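# Rest the cable runway's far end on the bracket

## Task

Place the far end of the cable runway securely on the bracket, sitting between its lugs, then open the grippers and move the arms away; it only counts if the runway stays there unsupported by any robot.

## Robot and tools

Robots: four identical i2rt Big YAM arms named arm1, arm2, arm3 and arm4. Each has six revolute joints, a two-finger gripper and a wrist camera (arm1_cam_wrist to arm4_cam_wrist). A fixed room camera, cam_high, looks over the scene. Reach is roughly 1.0 m from the joint1 axis. With joints 1 and 6 at 0 and the hand level and pointing forward, the wrist camera rides on top of the hand facing the fingertips. Joints move at different speeds, so the path between two postures can bulge outward.

Frames: one shared scene frame, origin on the floor, +z up. The hand point is midway between the fingertips; its z axis runs along the fingers and its y axis is the opening direction. Camera calibration lines use OpenCV conventions: K in pixels, T_world_to_cam in metres mapping scene coordinates into the camera frame. Real cameras may differ slightly from these numbers; wrist camera poses come from reported joint angles, so they carry extra error.

execute_actions: argument actions is a list holding zero or one action. An action is an object keyed by arm name; each arm takes {"joints": {...}}, and every value is an absolute target, not an offset. Keys and ranges: joint1_rad -2.879 to 2.879 (rotation about the foot, positive counter-clockwise seen from above, 0 faces the way the foot faces); joint2_rad 0 to 3.141 (shoulder, 0 is upper arm pointing back roughly level, positive raises then brings it forward); joint3_rad 0 to 3.019 (elbow, 0 fully folded, positive opens); joint4_rad -1.692 to 1.57 (hand pitch, positive tips fingers up); joint5_rad -1.57 to 1.57 (sideways swing, positive toward the arm's right); joint6_rad -2.094 to 2.094 (roll, positive clockwise viewed from behind the hand); gripper_m 0 to 0.093 metres of fingertip gap. Any subset of arms and joints may be named; all start at once and may finish at different moments. An unknown key or out-of-range number rejects the whole call and nothing moves. An empty list just reports state and images. Optional cameras: a list of camera names, or "all"; omitted or null gives every camera, [] gives none; an unknown name rejects the call. Tolerances for counting a joint as arrived: ±0.045, 0.14, 0.09, 0.055, 0.03, 0.035 rad for joints 1 to 6 and ±0.003 m for the gripper.

wait: seconds from 0 to 10; commands nothing and returns the same output as an empty action. zoom_image: camera name plus region [x0, y0, x1, y1] in pixels of that camera's latest full image, origin top-left, at most 504 by 504. read_manual: optional section, only "licences"; moves nothing. finished_scene: scene is the current scene's number; it ends the scene permanently and reports success, so call it only after releasing and retreating.

Result contents: per-arm joint_positions, joint torques (raw drive output with per-unit offset and noise, nonzero even in free air), a pictures line naming the images in order, and updated calibration for any camera that moved. joint_status per commanded joint: reached, off_target (stopped short and may still push), contact_stop or time_out (target dropped, holds where it stopped; a timed-out joint may keep a nearby target and keep pushing), not_followed (a self/inter-arm collision check withheld the arm's joint targets, usually with a cause line; the gripper part still runs, and the arm may retry that target with later actions), limit_stop_at_motor_heat. on_its_own lists what the call did not command; its held at value is a target, not the position. A stop ends the remaining execute_actions, wait and finished_scene calls in that reply.

Cautions: an arm does not halt on contact and can press hard; a joint left out of an action may still push toward an old target, so to relieve pushing send the joint its current reported position. Sustained effort heats motors: MOTOR HOT appears at 85 °C, and at 100 °C an OVER-TEMPERATURE FAULT drops that whole arm, gripper included. Loaded joints sag slightly. Tiny target changes may not move a joint. The collision check ignores fingers, gripper housings and wrist cameras and can react late, so keep arms well apart; strong arm-to-arm pressing fails the run. Objects touching robots are fine. Do not knock anything off the work area or onto the floor, avoid drops, slips and slams, and expect occasional brief nudges to loose items. Grip force is about 50 to 62 N per pad, lower on some grippers.

Each tool is called after ">>>" in YAML: its name, and indented under it one key for each argument.

## Session

>>> execute_actions:
  actions: []

Scene clock: 0.00 s.
Joint torques (N m, as the arm reports them, + toward a larger angle): no reading
arm1.joint_positions: joint1_rad=+0.215 joint2_rad=+0.454 joint3_rad=+1.299 joint4_rad=-1.464 joint5_rad=+0.195 joint6_rad=-0.068 gripper_m=+0.095
arm1.joint_status: not commanded
arm1.hand: x=-0.9776 y=-0.3190 z=+1.3511 quat_wxyz=(-0.382, +0.640, -0.610, -0.268) (m; scene frame)
arm2.joint_positions: joint1_rad=-0.141 joint2_rad=+0.465 joint3_rad=+1.379 joint4_rad=-1.281 joint5_rad=-0.254 joint6_rad=+0.146 gripper_m=+0.094
arm2.joint_status: not commanded
arm2.hand: x=-0.2952 y=+0.3457 z=+1.3980 quat_wxyz=(-0.465, -0.627, -0.528, +0.334) (m; scene frame)
arm3.joint_positions: joint1_rad=+0.278 joint2_rad=+0.579 joint3_rad=+1.444 joint4_rad=-1.276 joint5_rad=+0.095 joint6_rad=-0.255 gripper_m=+0.095
arm3.joint_status: not commanded
arm3.hand: x=+0.5441 y=-0.3368 z=+1.4301 quat_wxyz=(-0.384, +0.744, -0.383, -0.391) (m; scene frame)
arm4.joint_positions: joint1_rad=+0.121 joint2_rad=+0.648 joint3_rad=+1.424 joint4_rad=-1.435 joint5_rad=+0.013 joint6_rad=+0.225 gripper_m=+0.094
arm4.joint_status: not commanded
arm4.hand: x=+1.2628 y=+0.2766 z=+1.3256 quat_wxyz=(-0.369, -0.642, -0.627, +0.241) (m; scene frame)
pictures: arm1_cam_wrist, arm2_cam_wrist, arm3_cam_wrist, arm4_cam_wrist, cam_high
Images, in order (width x height): arm1_cam_wrist 616x616, arm2_cam_wrist 616x616, arm3_cam_wrist 616x616, arm4_cam_wrist 616x616, cam_high 896x504.

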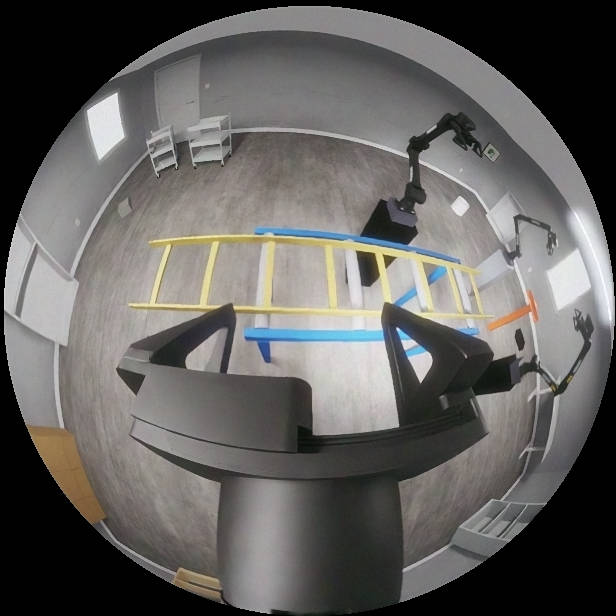

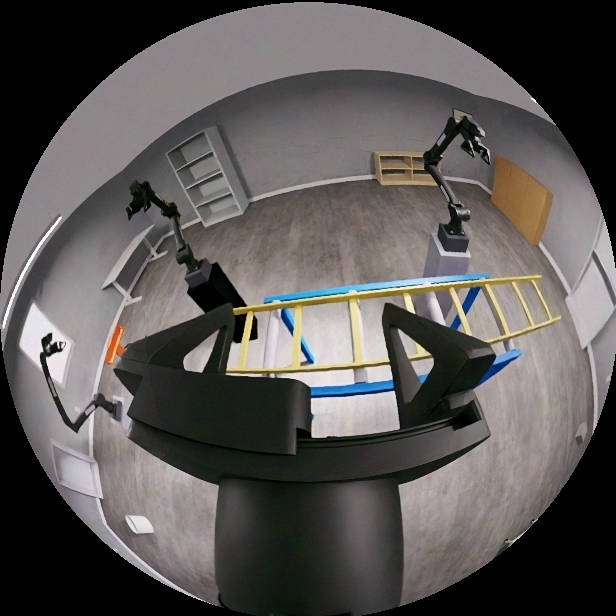

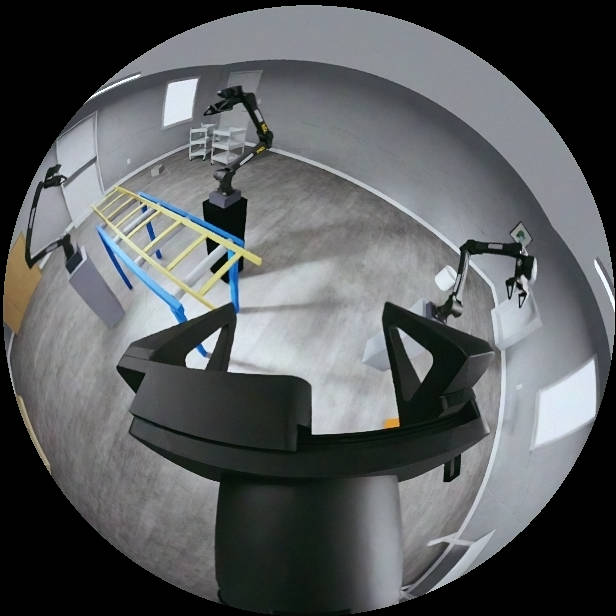

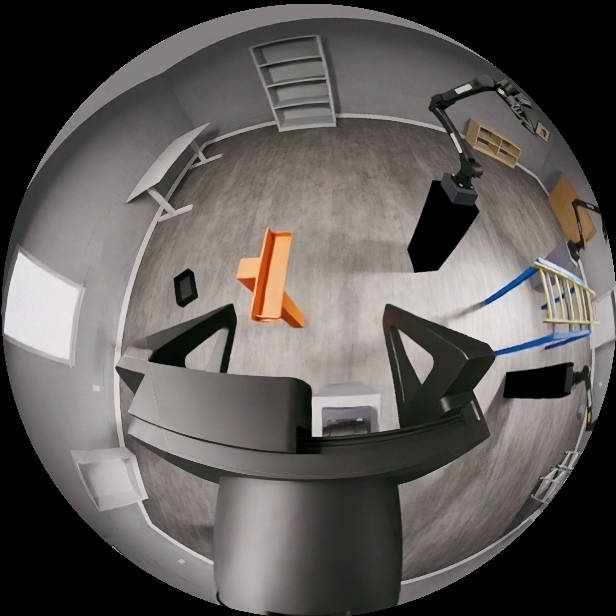

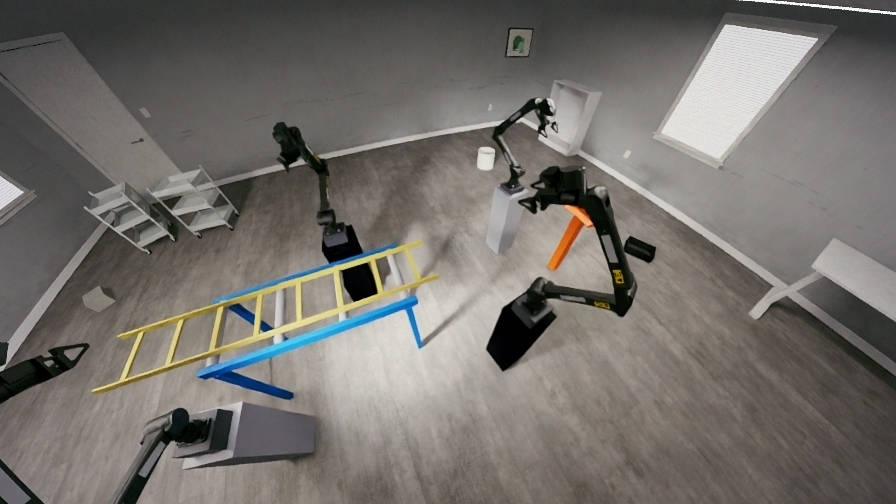

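>>> zoom_image:
  camera: "cam_high"
  region: [60, 200, 480, 440]

>>> zoom_image:
  camera: "arm4_cam_wrist"
  region: [200, 200, 360, 350]

>>> zoom_image:
  camera: "arm1_cam_wrist"
  region: [110, 200, 560, 380]

>>> zoom_image:
  camera: "arm3_cam_wrist"
  region: [70, 170, 290, 360]

Region (60, 200, 480, 440) of cam_high's 896x504 image, scaled by 1.200, with more detail than that image has; it fills the top 288 rows of this view, and the rest is white.

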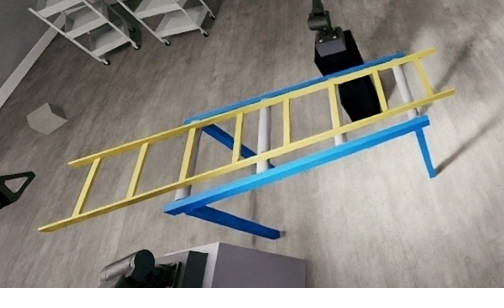

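Region (200, 200, 360, 350) of arm4_cam_wrist's 616x616 image, scaled by 3.150, with more detail than that image has; it fills the top 472 rows of this view, and the rest is white.

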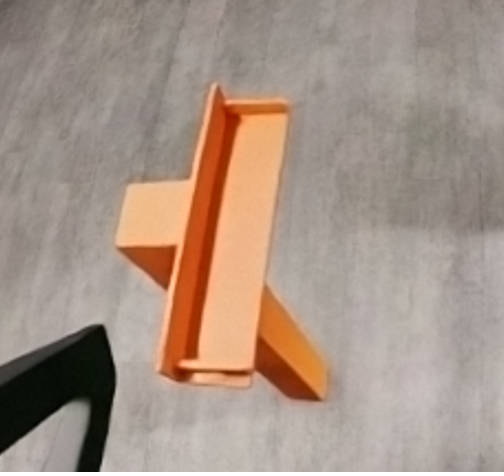

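Region (110, 200, 560, 380) of arm1_cam_wrist's 616x616 image, scaled by 1.120, with more detail than that image has; it fills the top 202 rows of this view, and the rest is white.

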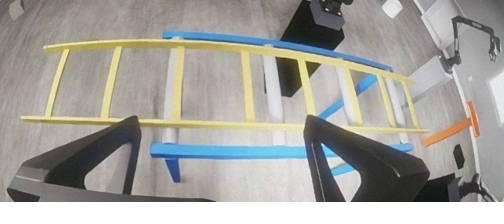

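Region (70, 170, 290, 360) of arm3_cam_wrist's 616x616 image, scaled by 2.291, with more detail than that image has; it fills the top 435 rows of this view, and the rest is white.

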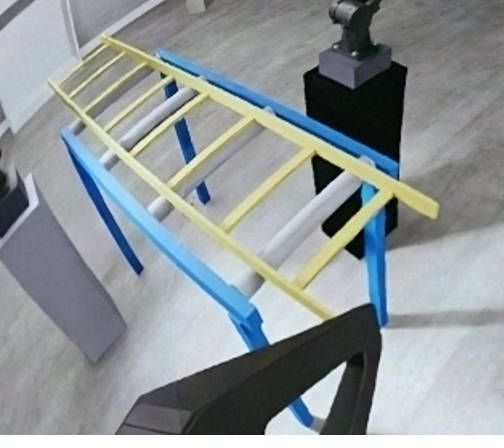

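>>> execute_actions:
  actions:
    - {"arm3":{"joints":{"joint1_rad":0.624,"joint2_rad":2.314,"joint3_rad":2.206,"joint4_rad":-1.463,"joint5_rad":0,"joint6_rad":0.769,"gripper_m":0.09}},"arm4":{"joints":{"joint1_rad":-0.132,"joint2_rad":1.397,"joint3_rad":1.227,"joint4_rad":-1.40,"joint5_rad":0,"joint6_rad":0}}}
  cameras: ["arm3_cam_wrist","arm4_cam_wrist","cam_high"]

Scene clock: 121.97 s.
Joint torques (N m, as the arm reports them, + toward a larger angle): arm1=[-1.98  4.81 10.87  1.41  0.13 -0.06] | arm2=[-1.56  4.08  8.3   2.18 -0.07 -0.04] | arm3=[  0.58 -26.93  12.76  -0.16  -0.01   0.19] | arm4=[ -1.76 -11.11   9.39   0.59   0.04  -0.2 ]
arm1.joint_positions: joint1_rad=+0.215 joint2_rad=+0.454 joint3_rad=+1.299 joint4_rad=-1.464 joint5_rad=+0.195 joint6_rad=-0.068 gripper_m=+0.095
arm1.joint_status: not commanded
arm1.hand: x=-0.9776 y=-0.3190 z=+1.3511 quat_wxyz=(-0.382, +0.640, -0.610, -0.268) (m; scene frame)
arm2.joint_positions: joint1_rad=-0.141 joint2_rad=+0.465 joint3_rad=+1.379 joint4_rad=-1.281 joint5_rad=-0.254 joint6_rad=+0.146 gripper_m=+0.094
arm2.joint_status: not commanded
arm2.hand: x=-0.2952 y=+0.3457 z=+1.3980 quat_wxyz=(-0.465, -0.627, -0.528, +0.334) (m; scene frame)
arm3.joint_positions: joint1_rad=+0.613 joint2_rad=+2.310 joint3_rad=+2.182 joint4_rad=-1.451 joint5_rad=+0.003 joint6_rad=+0.756 gripper_m=+0.090
arm3.joint_status: all done
arm3.hand: x=+0.1359 y=-0.0284 z=+0.9104 quat_wxyz=(-0.003, +0.708, -0.706, +0.006) (m; scene frame)
arm4.joint_positions: joint1_rad=-0.123 joint2_rad=+1.395 joint3_rad=+1.216 joint4_rad=-1.405 joint5_rad=+0.000 joint6_rad=+0.013 gripper_m=+0.094
arm4.joint_status: all done
arm4.hand: x=+1.2053 y=+0.1052 z=+0.9965 quat_wxyz=(+0.003, -0.723, -0.690, -0.006) (m; scene frame)
pictures: arm3_cam_wrist, arm4_cam_wrist, cam_high
camera_calibration (this result's frames):
arm3_cam_wrist: T_world_to_cam=[[0.999895, 0.00585435, 0.0132799, -0.145894], [-0.00297055, -0.813103, 0.582113, -0.549201], [0.0142059, -0.582091, -0.813, 0.841791], [0, 0, 0, 1]] pos_world=[0.132289, 0.0442961, 1.00601]
arm4_cam_wrist: T_world_to_cam=[[-0.998927, 0.0434147, -0.0161393, 1.21641], [0.0255346, 0.806904, 0.59013, -0.696313], [0.0386432, 0.589085, -0.807147, 0.817513], [0, 0, 0, 1]] pos_world=[1.20129, 0.0274632, 1.0904]
Images, in order (width x height): arm3_cam_wrist 616x616, arm4_cam_wrist 616x616, cam_high 896x504.

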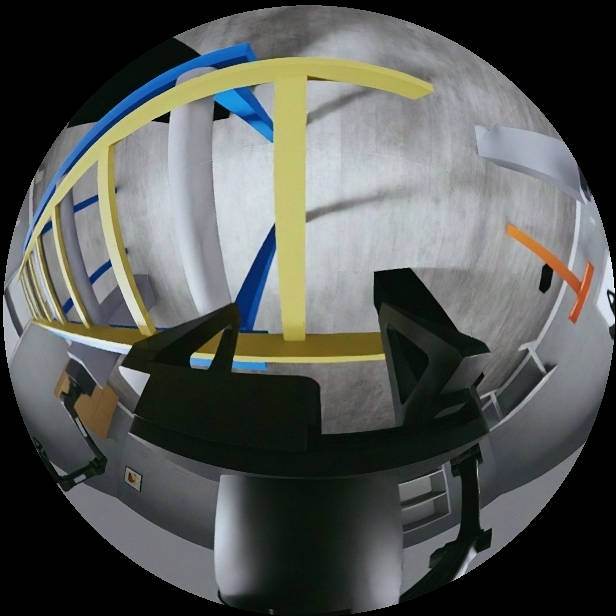

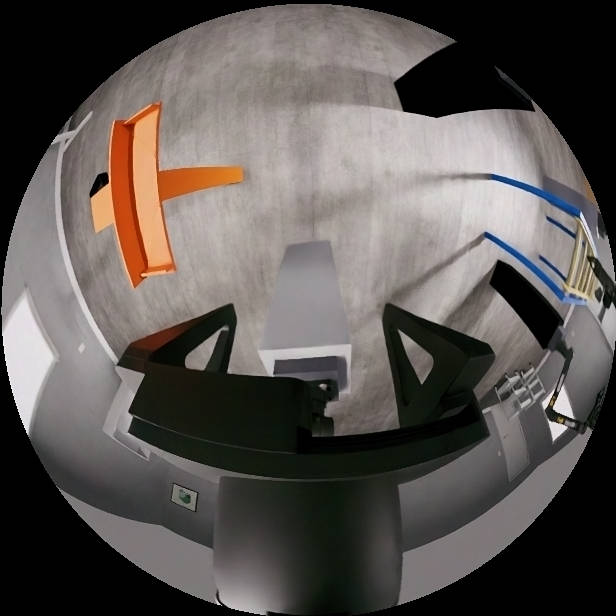

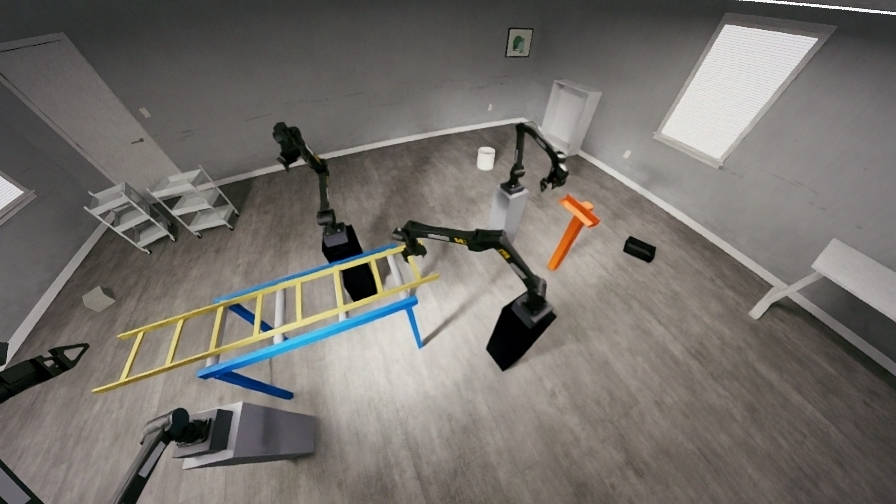

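>>> zoom_image:
  camera: "arm4_cam_wrist"
  region: [70, 90, 270, 300]

>>> zoom_image:
  camera: "cam_high"
  region: [530, 170, 630, 280]

Region (70, 90, 270, 300) of arm4_cam_wrist's 616x616 image, scaled by 2.400, with more detail than that image has; it fills the left 480 columns of this view, and the rest is white.

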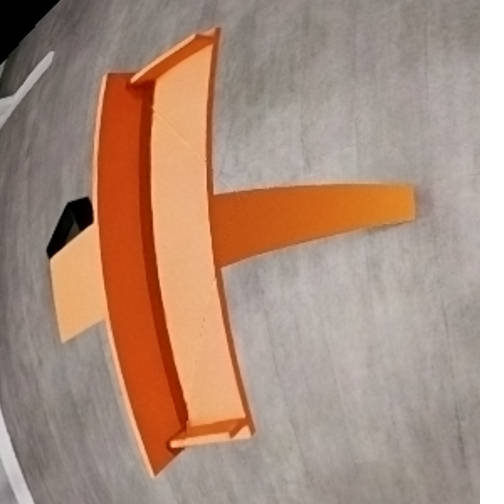

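Region (530, 170, 630, 280) of cam_high's 896x504 image, scaled by 4.582, with more detail than that image has; it fills the left 458 columns of this view, and the rest is white.

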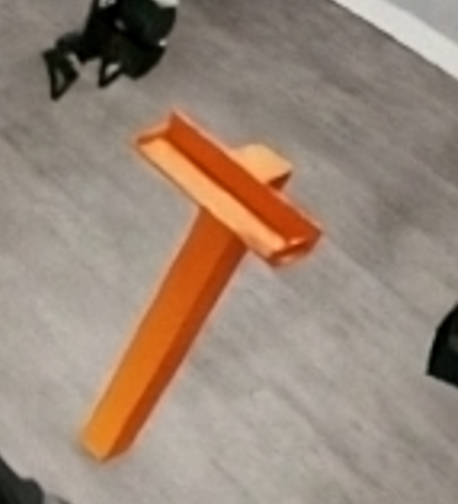

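>>> execute_actions:
  actions:
    - {"arm3":{"joints":{"joint1_rad":0.64,"joint2_rad":2.427,"joint3_rad":2.13,"joint4_rad":-1.27,"joint5_rad":0,"joint6_rad":0.781}}}
  cameras: ["arm3_cam_wrist"]

Scene clock: 171.87 s.
Joint torques (N m, as the arm reports them, + toward a larger angle): arm1=[-2.09  4.8  10.85  1.36  0.13 -0.03] | arm2=[-1.53  4.06  8.3   2.17 -0.08 -0.04] | arm3=[  0.38 -25.71  10.54   0.82   0.     0.15] | arm4=[ -1.61 -11.24   9.4    0.56   0.04  -0.19]
arm1.joint_positions: joint1_rad=+0.215 joint2_rad=+0.454 joint3_rad=+1.299 joint4_rad=-1.464 joint5_rad=+0.195 joint6_rad=-0.068 gripper_m=+0.095
arm1.joint_status: not commanded
arm1.hand: x=-0.9776 y=-0.3190 z=+1.3511 quat_wxyz=(-0.382, +0.640, -0.610, -0.268) (m; scene frame)
arm2.joint_positions: joint1_rad=-0.141 joint2_rad=+0.465 joint3_rad=+1.379 joint4_rad=-1.281 joint5_rad=-0.254 joint6_rad=+0.146 gripper_m=+0.094
arm2.joint_status: not commanded
arm2.hand: x=-0.2952 y=+0.3457 z=+1.3980 quat_wxyz=(-0.465, -0.627, -0.528, +0.334) (m; scene frame)
arm3.joint_positions: joint1_rad=+0.629 joint2_rad=+2.402 joint3_rad=+2.125 joint4_rad=-1.283 joint5_rad=+0.003 joint6_rad=+0.769 gripper_m=+0.090
arm3.joint_status: all done
arm3.hand: x=+0.1187 y=-0.0270 z=+0.8254 quat_wxyz=(-0.003, +0.709, -0.705, -0.003) (m; scene frame)
arm4.joint_positions: joint1_rad=-0.123 joint2_rad=+1.395 joint3_rad=+1.216 joint4_rad=-1.405 joint5_rad=+0.000 joint6_rad=+0.012 gripper_m=+0.094
arm4.joint_status: not commanded
arm4.hand: x=+1.2053 y=+0.1052 z=+0.9965 quat_wxyz=(+0.003, -0.723, -0.691, -0.006) (m; scene frame)
pictures: arm3_cam_wrist
camera_calibration (this result's frames):
arm3_cam_wrist: T_world_to_cam=[[0.999954, 0.0096225, 0.000633691, -0.116988], [0.00753545, -0.820695, 0.571317, -0.491176], [0.00601756, -0.571285, -0.820729, 0.781404], [0, 0, 0, 1]] pos_world=[0.115982, 0.0444249, 0.922012]
Images, in order (width x height): arm3_cam_wrist 616x616.

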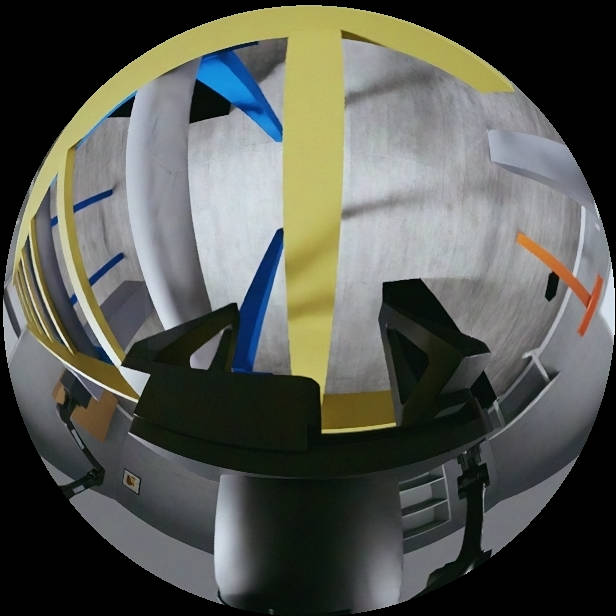

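>>> execute_actions:
  actions:
    - {"arm3":{"joints":{"joint2_rad":2.46,"joint3_rad":2.08,"joint4_rad":-1.2,"gripper_m":0.045}}}
  cameras: []

>>> execute_actions:
  actions:
    - {"arm3":{"joints":{"joint1_rad":0.51,"joint2_rad":2.26,"joint3_rad":1.734,"joint4_rad":-1.045,"joint6_rad":0.655}}}
  cameras: ["arm3_cam_wrist"]

Scene clock: 202.67 s.
Joint torques (N m, as the arm reports them, + toward a larger angle): arm1=[-2.11  4.91 10.83  1.42  0.12 -0.05] | arm2=[-1.6   4.01  8.31  2.17 -0.07 -0.05] | arm3=[  0.58 -24.29   9.83   0.82   0.     0.15] | arm4=[ -1.85 -11.31   9.37   0.57   0.04  -0.2 ]
arm1.joint_positions: joint1_rad=+0.215 joint2_rad=+0.454 joint3_rad=+1.299 joint4_rad=-1.464 joint5_rad=+0.195 joint6_rad=-0.068 gripper_m=+0.095
arm1.joint_status: not commanded
arm1.hand: x=-0.9776 y=-0.3190 z=+1.3511 quat_wxyz=(-0.382, +0.640, -0.610, -0.268) (m; scene frame)
arm2.joint_positions: joint1_rad=-0.141 joint2_rad=+0.465 joint3_rad=+1.379 joint4_rad=-1.281 joint5_rad=-0.254 joint6_rad=+0.146 gripper_m=+0.094
arm2.joint_status: not commanded
arm2.hand: x=-0.2952 y=+0.3457 z=+1.3980 quat_wxyz=(-0.465, -0.627, -0.528, +0.334) (m; scene frame)
arm3.joint_positions: joint1_rad=+0.629 joint2_rad=+2.415 joint3_rad=+2.084 joint4_rad=-1.214 joint5_rad=+0.003 joint6_rad=+0.769 gripper_m=+0.045
arm3.joint_status: all done
arm3.hand: x=+0.1188 y=-0.0270 z=+0.8013 quat_wxyz=(-0.003, +0.709, -0.705, -0.011) (m; scene frame)
arm4.joint_positions: joint1_rad=-0.123 joint2_rad=+1.395 joint3_rad=+1.216 joint4_rad=-1.405 joint5_rad=+0.000 joint6_rad=+0.012 gripper_m=+0.094
arm4.joint_status: not commanded
arm4.hand: x=+1.2053 y=+0.1052 z=+0.9965 quat_wxyz=(+0.003, -0.723, -0.691, -0.006) (m; scene frame)
pictures: none
No camera images: the call's "cameras" was empty. Leave "cameras" out to get every camera's image.

Scene clock: 204.43 s.
Joint torques (N m, as the arm reports them, + toward a larger angle): arm1=[-2.35  4.88 10.86  1.39  0.11 -0.04] | arm2=[-1.55  4.07  8.29  2.17 -0.07 -0.04] | arm3=[  0.93 -25.67  10.17   0.71  -0.14   0.03] | arm4=[ -1.84 -11.31   9.34   0.6    0.03  -0.19]
arm1.joint_positions: joint1_rad=+0.215 joint2_rad=+0.454 joint3_rad=+1.299 joint4_rad=-1.464 joint5_rad=+0.195 joint6_rad=-0.068 gripper_m=+0.095
arm1.joint_status: not commanded
arm1.hand: x=-0.9776 y=-0.3190 z=+1.3511 quat_wxyz=(-0.382, +0.640, -0.610, -0.268) (m; scene frame)
arm2.joint_positions: joint1_rad=-0.141 joint2_rad=+0.465 joint3_rad=+1.379 joint4_rad=-1.281 joint5_rad=-0.254 joint6_rad=+0.146 gripper_m=+0.094
arm2.joint_status: not commanded
arm2.hand: x=-0.2952 y=+0.3457 z=+1.3980 quat_wxyz=(-0.465, -0.627, -0.528, +0.334) (m; scene frame)
arm3.joint_positions: joint1_rad=+0.490 joint2_rad=+2.265 joint3_rad=+1.720 joint4_rad=-1.059 joint5_rad=+0.006 joint6_rad=+0.658 gripper_m=+0.045
arm3.joint_status: all done
arm3.hand: x=+0.2442 y=-0.0286 z=+0.7755 quat_wxyz=(-0.002, +0.699, -0.714, +0.019) (m; scene frame)
arm4.joint_positions: joint1_rad=-0.123 joint2_rad=+1.395 joint3_rad=+1.216 joint4_rad=-1.405 joint5_rad=+0.000 joint6_rad=+0.012 gripper_m=+0.094
arm4.joint_status: not commanded
arm4.hand: x=+1.2053 y=+0.1052 z=+0.9965 quat_wxyz=(+0.003, -0.723, -0.691, -0.006) (m; scene frame)
pictures: arm3_cam_wrist
camera_calibration (this result's frames):
arm3_cam_wrist: T_world_to_cam=[[0.999377, -0.0173952, 0.0306971, -0.266445], [-0.0322828, -0.801897, 0.59659, -0.474261], [0.0142381, -0.59721, -0.801959, 0.721495], [0, 0, 0, 1]] pos_world=[0.240695, 0.0459406, 0.869727]
Images, in order (width x height): arm3_cam_wrist 616x616.

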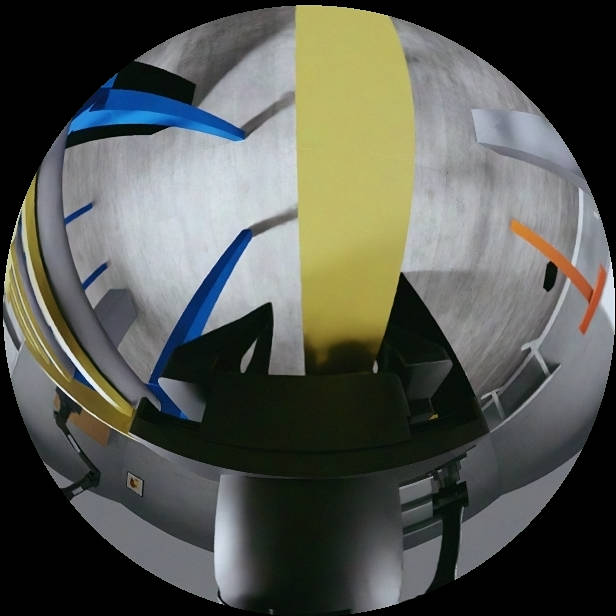

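>>> execute_actions:
  actions:
    - {"arm3":{"joints":{"joint1_rad":0.245,"joint2_rad":2.09,"joint3_rad":1.445,"joint4_rad":-0.916,"joint6_rad":0.389}},"arm2":{"joints":{"joint1_rad":0.24,"joint2_rad":1.669,"joint3_rad":1.278,"joint4_rad":-1.18,"joint5_rad":0,"joint6_rad":0.187}}}
  cameras: ["arm3_cam_wrist"]

>>> execute_actions:
  actions:
    - {"arm3":{"joints":{"joint1_rad":-0.076,"joint2_rad":2.026,"joint3_rad":1.325,"joint4_rad":-0.864,"joint6_rad":0.068}}}
  cameras: ["arm3_cam_wrist","cam_high"]

Scene clock: 224.83 s.
Joint torques (N m, as the arm reports them, + toward a larger angle): arm1=[-2.13  4.8  10.84  1.43  0.11 -0.06] | arm2=[ -1.18 -15.85   9.31   0.63   0.13   0.11] | arm3=[ -0.42 -22.91   9.37   0.56  -0.04   0.08] | arm4=[ -1.83 -11.14   9.34   0.55   0.03  -0.2 ]
arm1.joint_positions: joint1_rad=+0.215 joint2_rad=+0.454 joint3_rad=+1.299 joint4_rad=-1.464 joint5_rad=+0.195 joint6_rad=-0.068 gripper_m=+0.095
arm1.joint_status: not commanded
arm1.hand: x=-0.9776 y=-0.3190 z=+1.3511 quat_wxyz=(-0.382, +0.640, -0.610, -0.268) (m; scene frame)
arm2.joint_positions: joint1_rad=+0.237 joint2_rad=+1.664 joint3_rad=+1.271 joint4_rad=-1.184 joint5_rad=-0.004 joint6_rad=+0.171 gripper_m=+0.094
arm2.joint_status: all done
arm2.hand: x=-0.2151 y=+0.0523 z=+0.9311 quat_wxyz=(-0.002, -0.704, -0.711, -0.005) (m; scene frame)
arm3.joint_positions: joint1_rad=+0.240 joint2_rad=+2.100 joint3_rad=+1.432 joint4_rad=-0.925 joint5_rad=+0.003 joint6_rad=+0.385 gripper_m=+0.045
arm3.joint_status: all done
arm3.hand: x=+0.4080 y=-0.0153 z=+0.7823 quat_wxyz=(+0.002, +0.707, -0.707, +0.013) (m; scene frame)
arm4.joint_positions: joint1_rad=-0.123 joint2_rad=+1.395 joint3_rad=+1.216 joint4_rad=-1.405 joint5_rad=+0.000 joint6_rad=+0.012 gripper_m=+0.094
arm4.joint_status: not commanded
arm4.hand: x=+1.2053 y=+0.1052 z=+0.9965 quat_wxyz=(+0.003, -0.723, -0.691, -0.006) (m; scene frame)
pictures: arm3_cam_wrist
camera_calibration (this result's frames):
arm3_cam_wrist: T_world_to_cam=[[0.999846, 0.00446795, 0.0169823, -0.419207], [-0.00650538, -0.804036, 0.594546, -0.471286], [0.0163108, -0.594564, -0.803883, 0.733226], [0, 0, 0, 1]] pos_world=[0.404117, 0.0588924, 0.876747]
Images, in order (width x height): arm3_cam_wrist 616x616.

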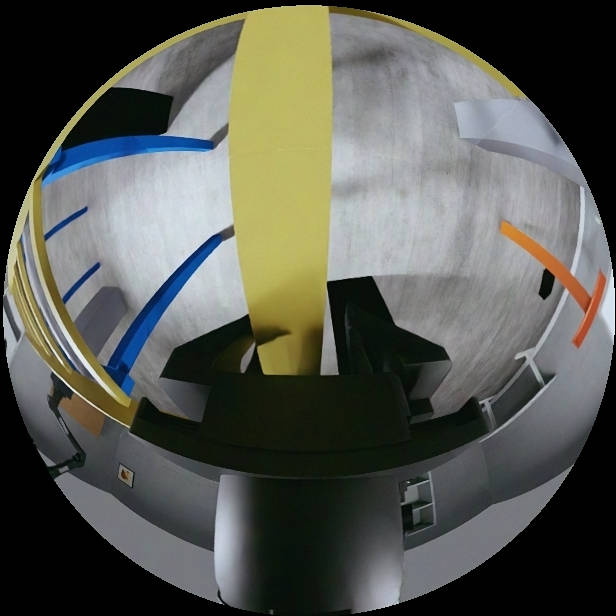

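Scene clock: 227.23 s.
Joint torques (N m, as the arm reports them, + toward a larger angle): arm1=[-2.08  4.9  10.85  1.36  0.12 -0.05] | arm2=[ -1.18 -15.89   9.37   0.63   0.13   0.11] | arm3=[ -1.97 -21.8    8.45   0.21   0.25   0.06] | arm4=[ -1.89 -11.24   9.34   0.6    0.04  -0.2 ]
arm1.joint_positions: joint1_rad=+0.215 joint2_rad=+0.454 joint3_rad=+1.299 joint4_rad=-1.464 joint5_rad=+0.195 joint6_rad=-0.068 gripper_m=+0.095
arm1.joint_status: not commanded
arm1.hand: x=-0.9776 y=-0.3190 z=+1.3511 quat_wxyz=(-0.382, +0.640, -0.610, -0.268) (m; scene frame)
arm2.joint_positions: joint1_rad=+0.237 joint2_rad=+1.664 joint3_rad=+1.271 joint4_rad=-1.184 joint5_rad=-0.004 joint6_rad=+0.171 gripper_m=+0.094
arm2.joint_status: not commanded
arm2.hand: x=-0.2151 y=+0.0523 z=+0.9311 quat_wxyz=(-0.002, -0.704, -0.711, -0.005) (m; scene frame)
arm3.joint_positions: joint1_rad=-0.059 joint2_rad=+2.040 joint3_rad=+1.318 joint4_rad=-0.862 joint5_rad=-0.005 joint6_rad=+0.067 gripper_m=+0.045
arm3.joint_status: all done
arm3.hand: x=+0.5728 y=-0.0048 z=+0.7820 quat_wxyz=(+0.005, +0.714, -0.700, +0.005) (m; scene frame)
arm4.joint_positions: joint1_rad=-0.123 joint2_rad=+1.395 joint3_rad=+1.216 joint4_rad=-1.405 joint5_rad=+0.000 joint6_rad=+0.012 gripper_m=+0.094
arm4.joint_status: not commanded
arm4.hand: x=+1.2053 y=+0.1052 z=+0.9965 quat_wxyz=(+0.003, -0.723, -0.691, -0.006) (m; scene frame)
pictures: arm3_cam_wrist, cam_high
camera_calibration (this result's frames):
arm3_cam_wrist: T_world_to_cam=[[0.999709, 0.0240786, 0.00173738, -0.571885], [0.018432, -0.807785, 0.589189, -0.471756], [0.0155902, -0.588985, -0.807994, 0.74024], [0, 0, 0, 1]] pos_world=[0.568874, 0.068683, 0.877056]
Images, in order (width x height): arm3_cam_wrist 616x616, cam_high 896x504.

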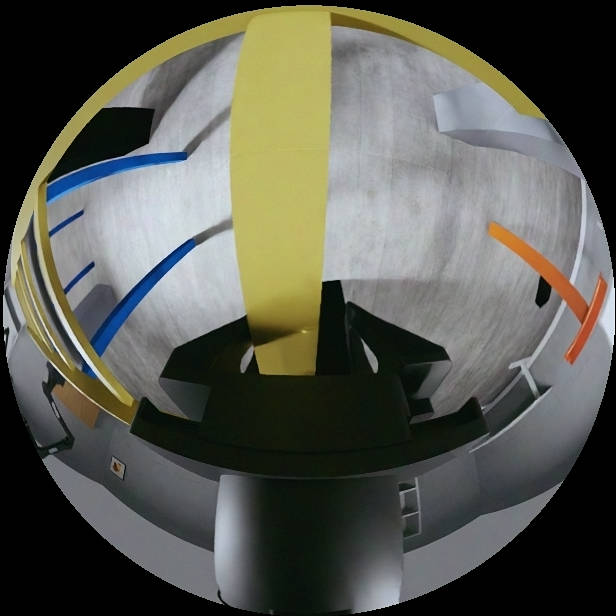

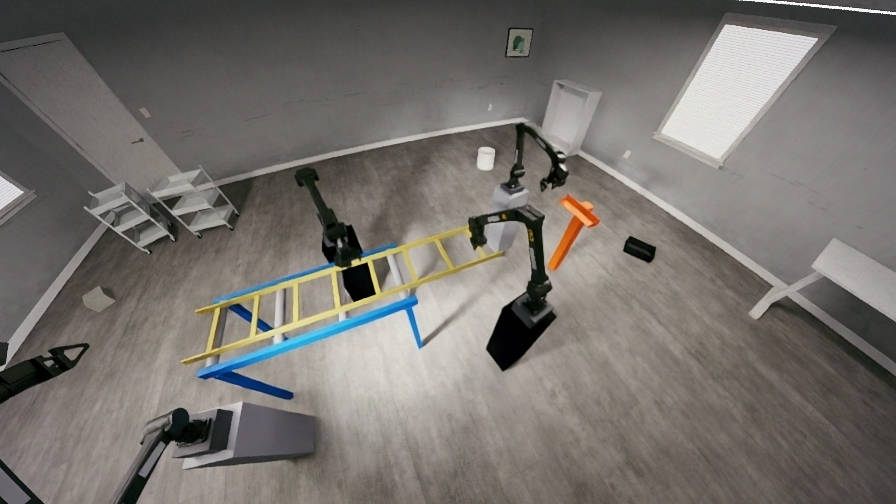

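>>> execute_actions:
  actions:
    - {"arm3":{"joints":{"joint1_rad":-0.303,"joint6_rad":-0.159,"gripper_m":0.032}}}
  cameras: ["arm3_cam_wrist","arm2_cam_wrist"]

Scene clock: 235.70 s.
Joint torques (N m, as the arm reports them, + toward a larger angle): arm1=[-2.18  4.88 10.81  1.4   0.11 -0.05] | arm2=[ -1.15 -15.85   9.35   0.63   0.13   0.11] | arm3=[ -0.83 -22.01   8.48   0.03   0.24   0.11] | arm4=[ -1.71 -11.25   9.33   0.6    0.05  -0.2 ]
arm1.joint_positions: joint1_rad=+0.215 joint2_rad=+0.454 joint3_rad=+1.299 joint4_rad=-1.464 joint5_rad=+0.195 joint6_rad=-0.068 gripper_m=+0.095
arm1.joint_status: not commanded
arm1.hand: x=-0.9776 y=-0.3190 z=+1.3511 quat_wxyz=(-0.382, +0.640, -0.610, -0.268) (m; scene frame)
arm2.joint_positions: joint1_rad=+0.237 joint2_rad=+1.664 joint3_rad=+1.271 joint4_rad=-1.184 joint5_rad=-0.004 joint6_rad=+0.171 gripper_m=+0.094
arm2.joint_status: not commanded
arm2.hand: x=-0.2151 y=+0.0523 z=+0.9311 quat_wxyz=(-0.002, -0.704, -0.711, -0.005) (m; scene frame)
arm3.joint_positions: joint1_rad=-0.297 joint2_rad=+2.040 joint3_rad=+1.318 joint4_rad=-0.856 joint5_rad=-0.005 joint6_rad=-0.167 gripper_m=+0.032
arm3.joint_status: all done
arm3.hand: x=+0.7005 y=-0.0074 z=+0.7826 quat_wxyz=(+0.003, +0.713, -0.701, +0.002) (m; scene frame)
arm4.joint_positions: joint1_rad=-0.123 joint2_rad=+1.395 joint3_rad=+1.216 joint4_rad=-1.405 joint5_rad=+0.000 joint6_rad=+0.012 gripper_m=+0.094
arm4.joint_status: not commanded
arm4.hand: x=+1.2053 y=+0.1052 z=+0.9965 quat_wxyz=(+0.003, -0.723, -0.691, -0.006) (m; scene frame)
pictures: arm2_cam_wrist, arm3_cam_wrist
camera_calibration (this result's frames):
arm2_cam_wrist: T_world_to_cam=[[-0.999967, -0.00573358, -0.00569213, -0.21307], [-0.00796685, 0.816883, 0.576749, -0.57619], [0.00134296, 0.576775, -0.816902, 0.857509], [0, 0, 0, 1]] pos_world=[-0.218805, -0.0251317, 1.0316]
arm3_cam_wrist: T_world_to_cam=[[0.999802, 0.019894, -0.00012742, -0.698168], [0.016225, -0.811672, 0.583888, -0.47088], [0.0115124, -0.583774, -0.811834, 0.743098], [0, 0, 0, 1]] pos_world=[0.697115, 0.0654909, 0.878125]
Images, in order (width x height): arm2_cam_wrist 616x616, arm3_cam_wrist 616x616.

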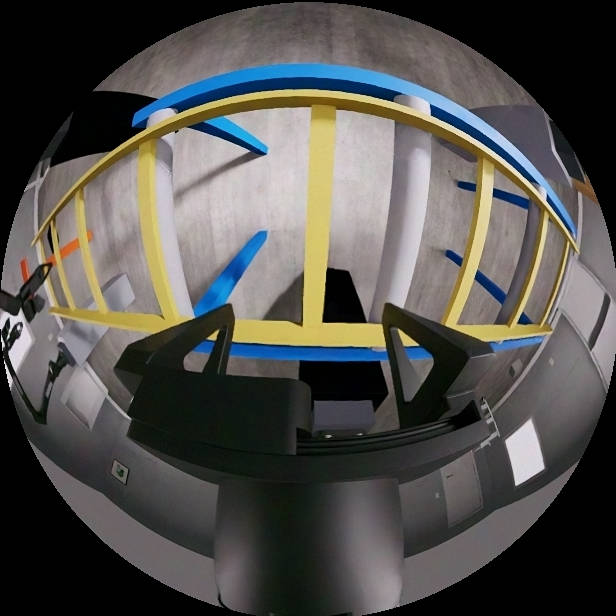

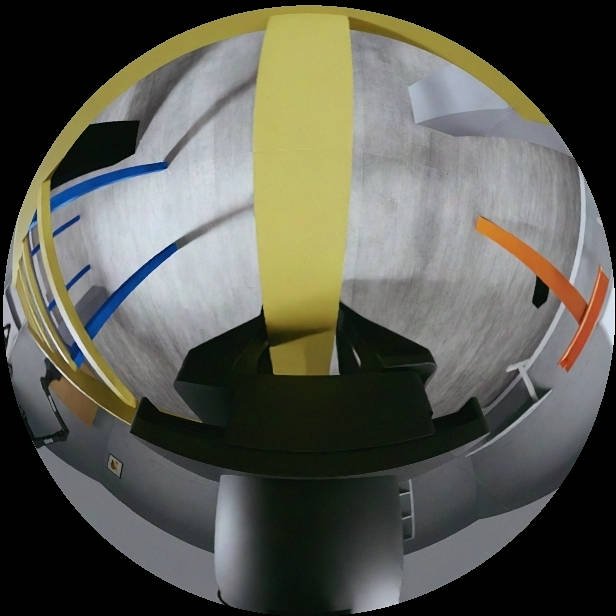

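>>> execute_actions:
  actions:
    - {"arm2":{"joints":{"joint1_rad":0.225,"joint2_rad":1.87,"joint3_rad":1.134,"joint4_rad":-0.85,"gripper_m":0.07}},"arm4":{"joints":{"joint1_rad":-0.625,"joint2_rad":1.715,"joint3_rad":1.597,"joint4_rad":-1.453,"joint6_rad":-0.535}}}
  cameras: ["arm2_cam_wrist"]

Scene clock: 248.77 s.
Joint torques (N m, as the arm reports them, + toward a larger angle): arm1=[-2.08  4.94 10.81  1.42  0.13 -0.05] | arm2=[ -2.24 -17.52   8.17   0.81   0.13   0.11] | arm3=[ -0.82 -22.     8.46   0.01   0.24   0.11] | arm4=[ -0.23 -18.02  11.62   0.16  -0.06  -0.2 ]
arm1.joint_positions: joint1_rad=+0.215 joint2_rad=+0.454 joint3_rad=+1.299 joint4_rad=-1.464 joint5_rad=+0.195 joint6_rad=-0.068 gripper_m=+0.095
arm1.joint_status: not commanded
arm1.hand: x=-0.9776 y=-0.3190 z=+1.3511 quat_wxyz=(-0.382, +0.640, -0.610, -0.268) (m; scene frame)
arm2.joint_positions: joint1_rad=+0.235 joint2_rad=+1.870 joint3_rad=+1.120 joint4_rad=-0.861 joint5_rad=-0.004 joint6_rad=+0.171 gripper_m=+0.070
arm2.joint_status: all done
arm2.hand: x=-0.2164 y=+0.0595 z=+0.7884 quat_wxyz=(+0.012, -0.704, -0.710, -0.014) (m; scene frame)
arm3.joint_positions: joint1_rad=-0.297 joint2_rad=+2.040 joint3_rad=+1.318 joint4_rad=-0.856 joint5_rad=-0.005 joint6_rad=-0.167 gripper_m=+0.032
arm3.joint_status: not commanded
arm3.hand: x=+0.7005 y=-0.0074 z=+0.7826 quat_wxyz=(+0.003, +0.713, -0.701, +0.002) (m; scene frame)
arm4.joint_positions: joint1_rad=-0.638 joint2_rad=+1.719 joint3_rad=+1.555 joint4_rad=-1.449 joint5_rad=+0.001 joint6_rad=-0.522 gripper_m=+0.094
arm4.joint_status: all done
arm4.hand: x=+0.9516 y=+0.0641 z=+0.9810 quat_wxyz=(+0.004, -0.716, -0.697, -0.022) (m; scene frame)
pictures: arm2_cam_wrist
camera_calibration (this result's frames):
arm2_cam_wrist: T_world_to_cam=[[-0.999991, -0.00429947, 0.000129342, -0.219759], [-0.00335034, 0.797392, 0.603453, -0.518634], [-0.00269766, 0.603447, -0.797399, 0.718957], [0, 0, 0, 1]] pos_world=[-0.219555, -0.0212429, 0.886295]
Images, in order (width x height): arm2_cam_wrist 616x616.

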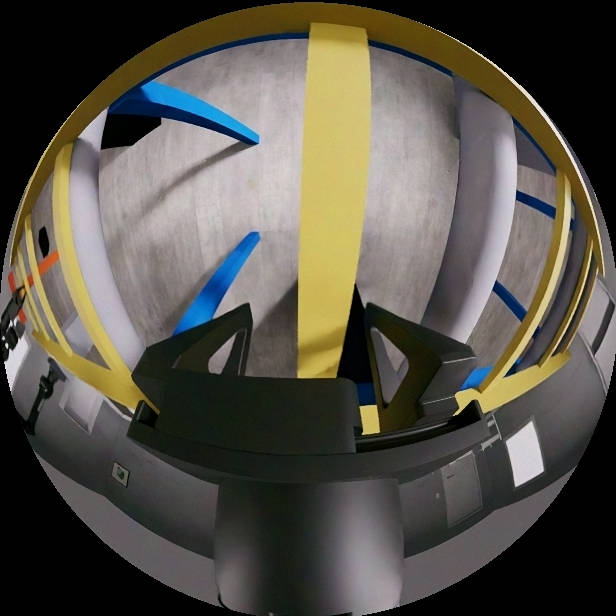

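>>> execute_actions:
  actions:
    - {"arm2":{"joints":{"gripper_m":0.015}},"arm3":{"joints":{"joint2_rad":1.70,"joint3_rad":1.338,"joint4_rad":-1.19,"gripper_m":0.08}}}
  cameras: ["cam_high"]

Scene clock: 261.27 s.
Joint torques (N m, as the arm reports them, + toward a larger angle): arm1=[-2.1   4.8  10.82  1.39  0.12 -0.04] | arm2=[ -1.52 -17.49   8.13   0.81  -0.09   0.  ] | arm3=[ -0.82 -13.77  11.67   0.02   0.19   0.11] | arm4=[ -0.32 -18.16  11.49   0.2   -0.07  -0.19]
arm1.joint_positions: joint1_rad=+0.215 joint2_rad=+0.454 joint3_rad=+1.299 joint4_rad=-1.464 joint5_rad=+0.195 joint6_rad=-0.068 gripper_m=+0.095
arm1.joint_status: not commanded
arm1.hand: x=-0.9776 y=-0.3190 z=+1.3511 quat_wxyz=(-0.382, +0.640, -0.610, -0.268) (m; scene frame)
arm2.joint_positions: joint1_rad=+0.226 joint2_rad=+1.870 joint3_rad=+1.120 joint4_rad=-0.862 joint5_rad=+0.003 joint6_rad=+0.184 gripper_m=+0.024
arm2.joint_status: gripper_m off_target (ended at +0.024, target +0.015)
arm2.hand: x=-0.2218 y=+0.0586 z=+0.7884 quat_wxyz=(+0.014, -0.712, -0.702, -0.011) (m; scene frame)
arm3.joint_positions: joint1_rad=-0.297 joint2_rad=+1.666 joint3_rad=+1.320 joint4_rad=-1.177 joint5_rad=-0.004 joint6_rad=-0.167 gripper_m=+0.080
arm3.joint_status: all done
arm3.hand: x=+0.6935 y=-0.0489 z=+0.9687 quat_wxyz=(-0.019, +0.713, -0.701, -0.013) (m; scene frame)
arm4.joint_positions: joint1_rad=-0.638 joint2_rad=+1.719 joint3_rad=+1.555 joint4_rad=-1.449 joint5_rad=+0.001 joint6_rad=-0.522 gripper_m=+0.094
arm4.joint_status: not commanded
arm4.hand: x=+0.9516 y=+0.0641 z=+0.9810 quat_wxyz=(+0.004, -0.716, -0.697, -0.022) (m; scene frame)
pictures: cam_high
Images, in order (width x height): cam_high 896x504.

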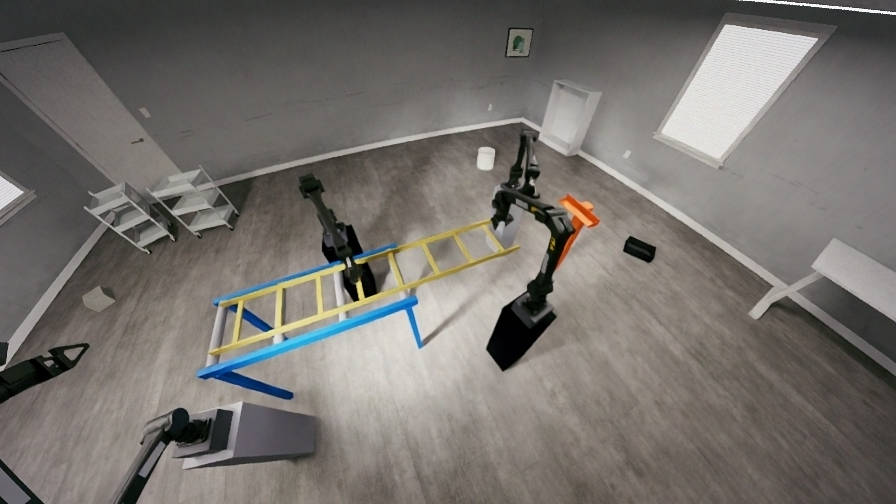

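>>> execute_actions:
  actions:
    - {"arm3":{"joints":{"joint1_rad":0.493,"joint2_rad":2.059,"joint3_rad":1.86,"joint4_rad":-1.358,"joint6_rad":0.637}},"arm4":{"joints":{"joint1_rad":-0.912,"joint2_rad":2.294,"joint3_rad":2.32,"joint4_rad":-1.574,"joint6_rad":-0.83}}}
  cameras: ["arm4_cam_wrist"]

Scene clock: 274.97 s.
Joint torques (N m, as the arm reports them, + toward a larger angle): arm1=[-2.24  4.92 10.86  1.41  0.12 -0.05] | arm2=[ -1.5  -17.48   8.16   0.81  -0.1    0.  ] | arm3=[  0.34 -23.27  12.86  -0.19   0.17   0.15] | arm4=[ -0.92 -26.26  11.35   0.04  -0.07  -0.19]
arm1.joint_positions: joint1_rad=+0.215 joint2_rad=+0.454 joint3_rad=+1.299 joint4_rad=-1.464 joint5_rad=+0.195 joint6_rad=-0.068 gripper_m=+0.095
arm1.joint_status: not commanded
arm1.hand: x=-0.9776 y=-0.3190 z=+1.3511 quat_wxyz=(-0.382, +0.640, -0.610, -0.268) (m; scene frame)
arm2.joint_positions: joint1_rad=+0.226 joint2_rad=+1.870 joint3_rad=+1.120 joint4_rad=-0.862 joint5_rad=+0.003 joint6_rad=+0.184 gripper_m=+0.024
arm2.joint_status: not commanded
arm2.hand: x=-0.2218 y=+0.0586 z=+0.7884 quat_wxyz=(+0.014, -0.712, -0.702, -0.011) (m; scene frame)
arm3.joint_positions: joint1_rad=+0.493 joint2_rad=+2.051 joint3_rad=+1.834 joint4_rad=-1.345 joint5_rad=-0.001 joint6_rad=+0.624 gripper_m=+0.080
arm3.joint_status: all done
arm3.hand: x=+0.2424 y=-0.0325 z=+0.9475 quat_wxyz=(-0.001, +0.712, -0.702, -0.002) (m; scene frame)
arm4.joint_positions: joint1_rad=-0.919 joint2_rad=+2.286 joint3_rad=+2.283 joint4_rad=-1.566 joint5_rad=+0.001 joint6_rad=-0.818 gripper_m=+0.094
arm4.joint_status: all done
arm4.hand: x=+0.6997 y=+0.0257 z=+0.9176 quat_wxyz=(-0.001, -0.711, -0.703, -0.001) (m; scene frame)
pictures: arm4_cam_wrist
camera_calibration (this result's frames):
arm4_cam_wrist: T_world_to_cam=[[-0.99985, 0.00893311, -0.0148052, 0.713843], [-0.00129353, 0.815174, 0.579215, -0.544127], [0.017243, 0.579147, -0.815041, 0.842751], [0, 0, 0, 1]] pos_world=[0.698501, -0.0508952, 1.01261]
Images, in order (width x height): arm4_cam_wrist 616x616.

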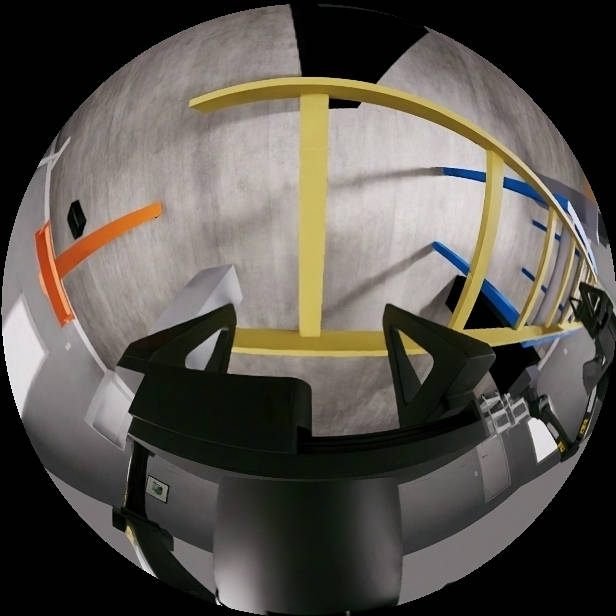

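>>> execute_actions:
  actions:
    - {"arm4":{"joints":{"joint2_rad":2.375,"joint3_rad":2.09,"joint4_rad":-1.29}}}
  cameras: ["arm4_cam_wrist"]

Scene clock: 285.60 s.
Joint torques (N m, as the arm reports them, + toward a larger angle): arm1=[-2.26  4.98 10.77  1.42  0.13 -0.04] | arm2=[ -1.52 -17.44   8.16   0.84  -0.1    0.01] | arm3=[ -0.32 -23.34  12.84  -0.19   0.17   0.15] | arm4=[ -0.71 -27.16   9.23   0.69  -0.07  -0.21]
arm1.joint_positions: joint1_rad=+0.215 joint2_rad=+0.454 joint3_rad=+1.299 joint4_rad=-1.464 joint5_rad=+0.195 joint6_rad=-0.068 gripper_m=+0.095
arm1.joint_status: not commanded
arm1.hand: x=-0.9776 y=-0.3190 z=+1.3511 quat_wxyz=(-0.382, +0.640, -0.610, -0.268) (m; scene frame)
arm2.joint_positions: joint1_rad=+0.226 joint2_rad=+1.870 joint3_rad=+1.120 joint4_rad=-0.862 joint5_rad=+0.003 joint6_rad=+0.184 gripper_m=+0.024
arm2.joint_status: not commanded
arm2.hand: x=-0.2218 y=+0.0586 z=+0.7884 quat_wxyz=(+0.014, -0.712, -0.702, -0.011) (m; scene frame)
arm3.joint_positions: joint1_rad=+0.493 joint2_rad=+2.051 joint3_rad=+1.834 joint4_rad=-1.345 joint5_rad=-0.001 joint6_rad=+0.625 gripper_m=+0.080
arm3.joint_status: not commanded
arm3.hand: x=+0.2424 y=-0.0325 z=+0.9475 quat_wxyz=(-0.001, +0.712, -0.702, -0.002) (m; scene frame)
arm4.joint_positions: joint1_rad=-0.919 joint2_rad=+2.378 joint3_rad=+2.076 joint4_rad=-1.300 joint5_rad=+0.001 joint6_rad=-0.818 gripper_m=+0.094
arm4.joint_status: all done
arm4.hand: x=+0.7036 y=+0.0287 z=+0.7771 quat_wxyz=(-0.001, -0.711, -0.703, -0.017) (m; scene frame)
pictures: arm4_cam_wrist
camera_calibration (this result's frames):
arm4_cam_wrist: T_world_to_cam=[[-0.999213, 0.00943312, -0.0385261, 0.733542], [-0.0154328, 0.802308, 0.596711, -0.468493], [0.0365386, 0.596836, -0.801531, 0.701861], [0, 0, 0, 1]] pos_world=[0.700089, -0.0499399, 0.870379]
Images, in order (width x height): arm4_cam_wrist 616x616.

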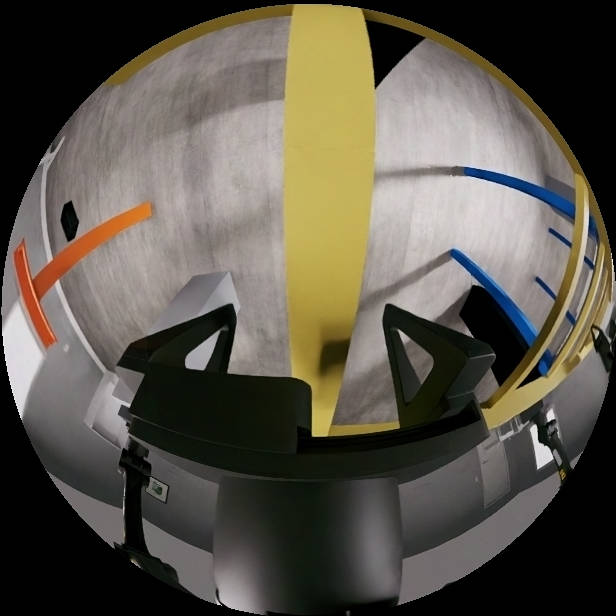

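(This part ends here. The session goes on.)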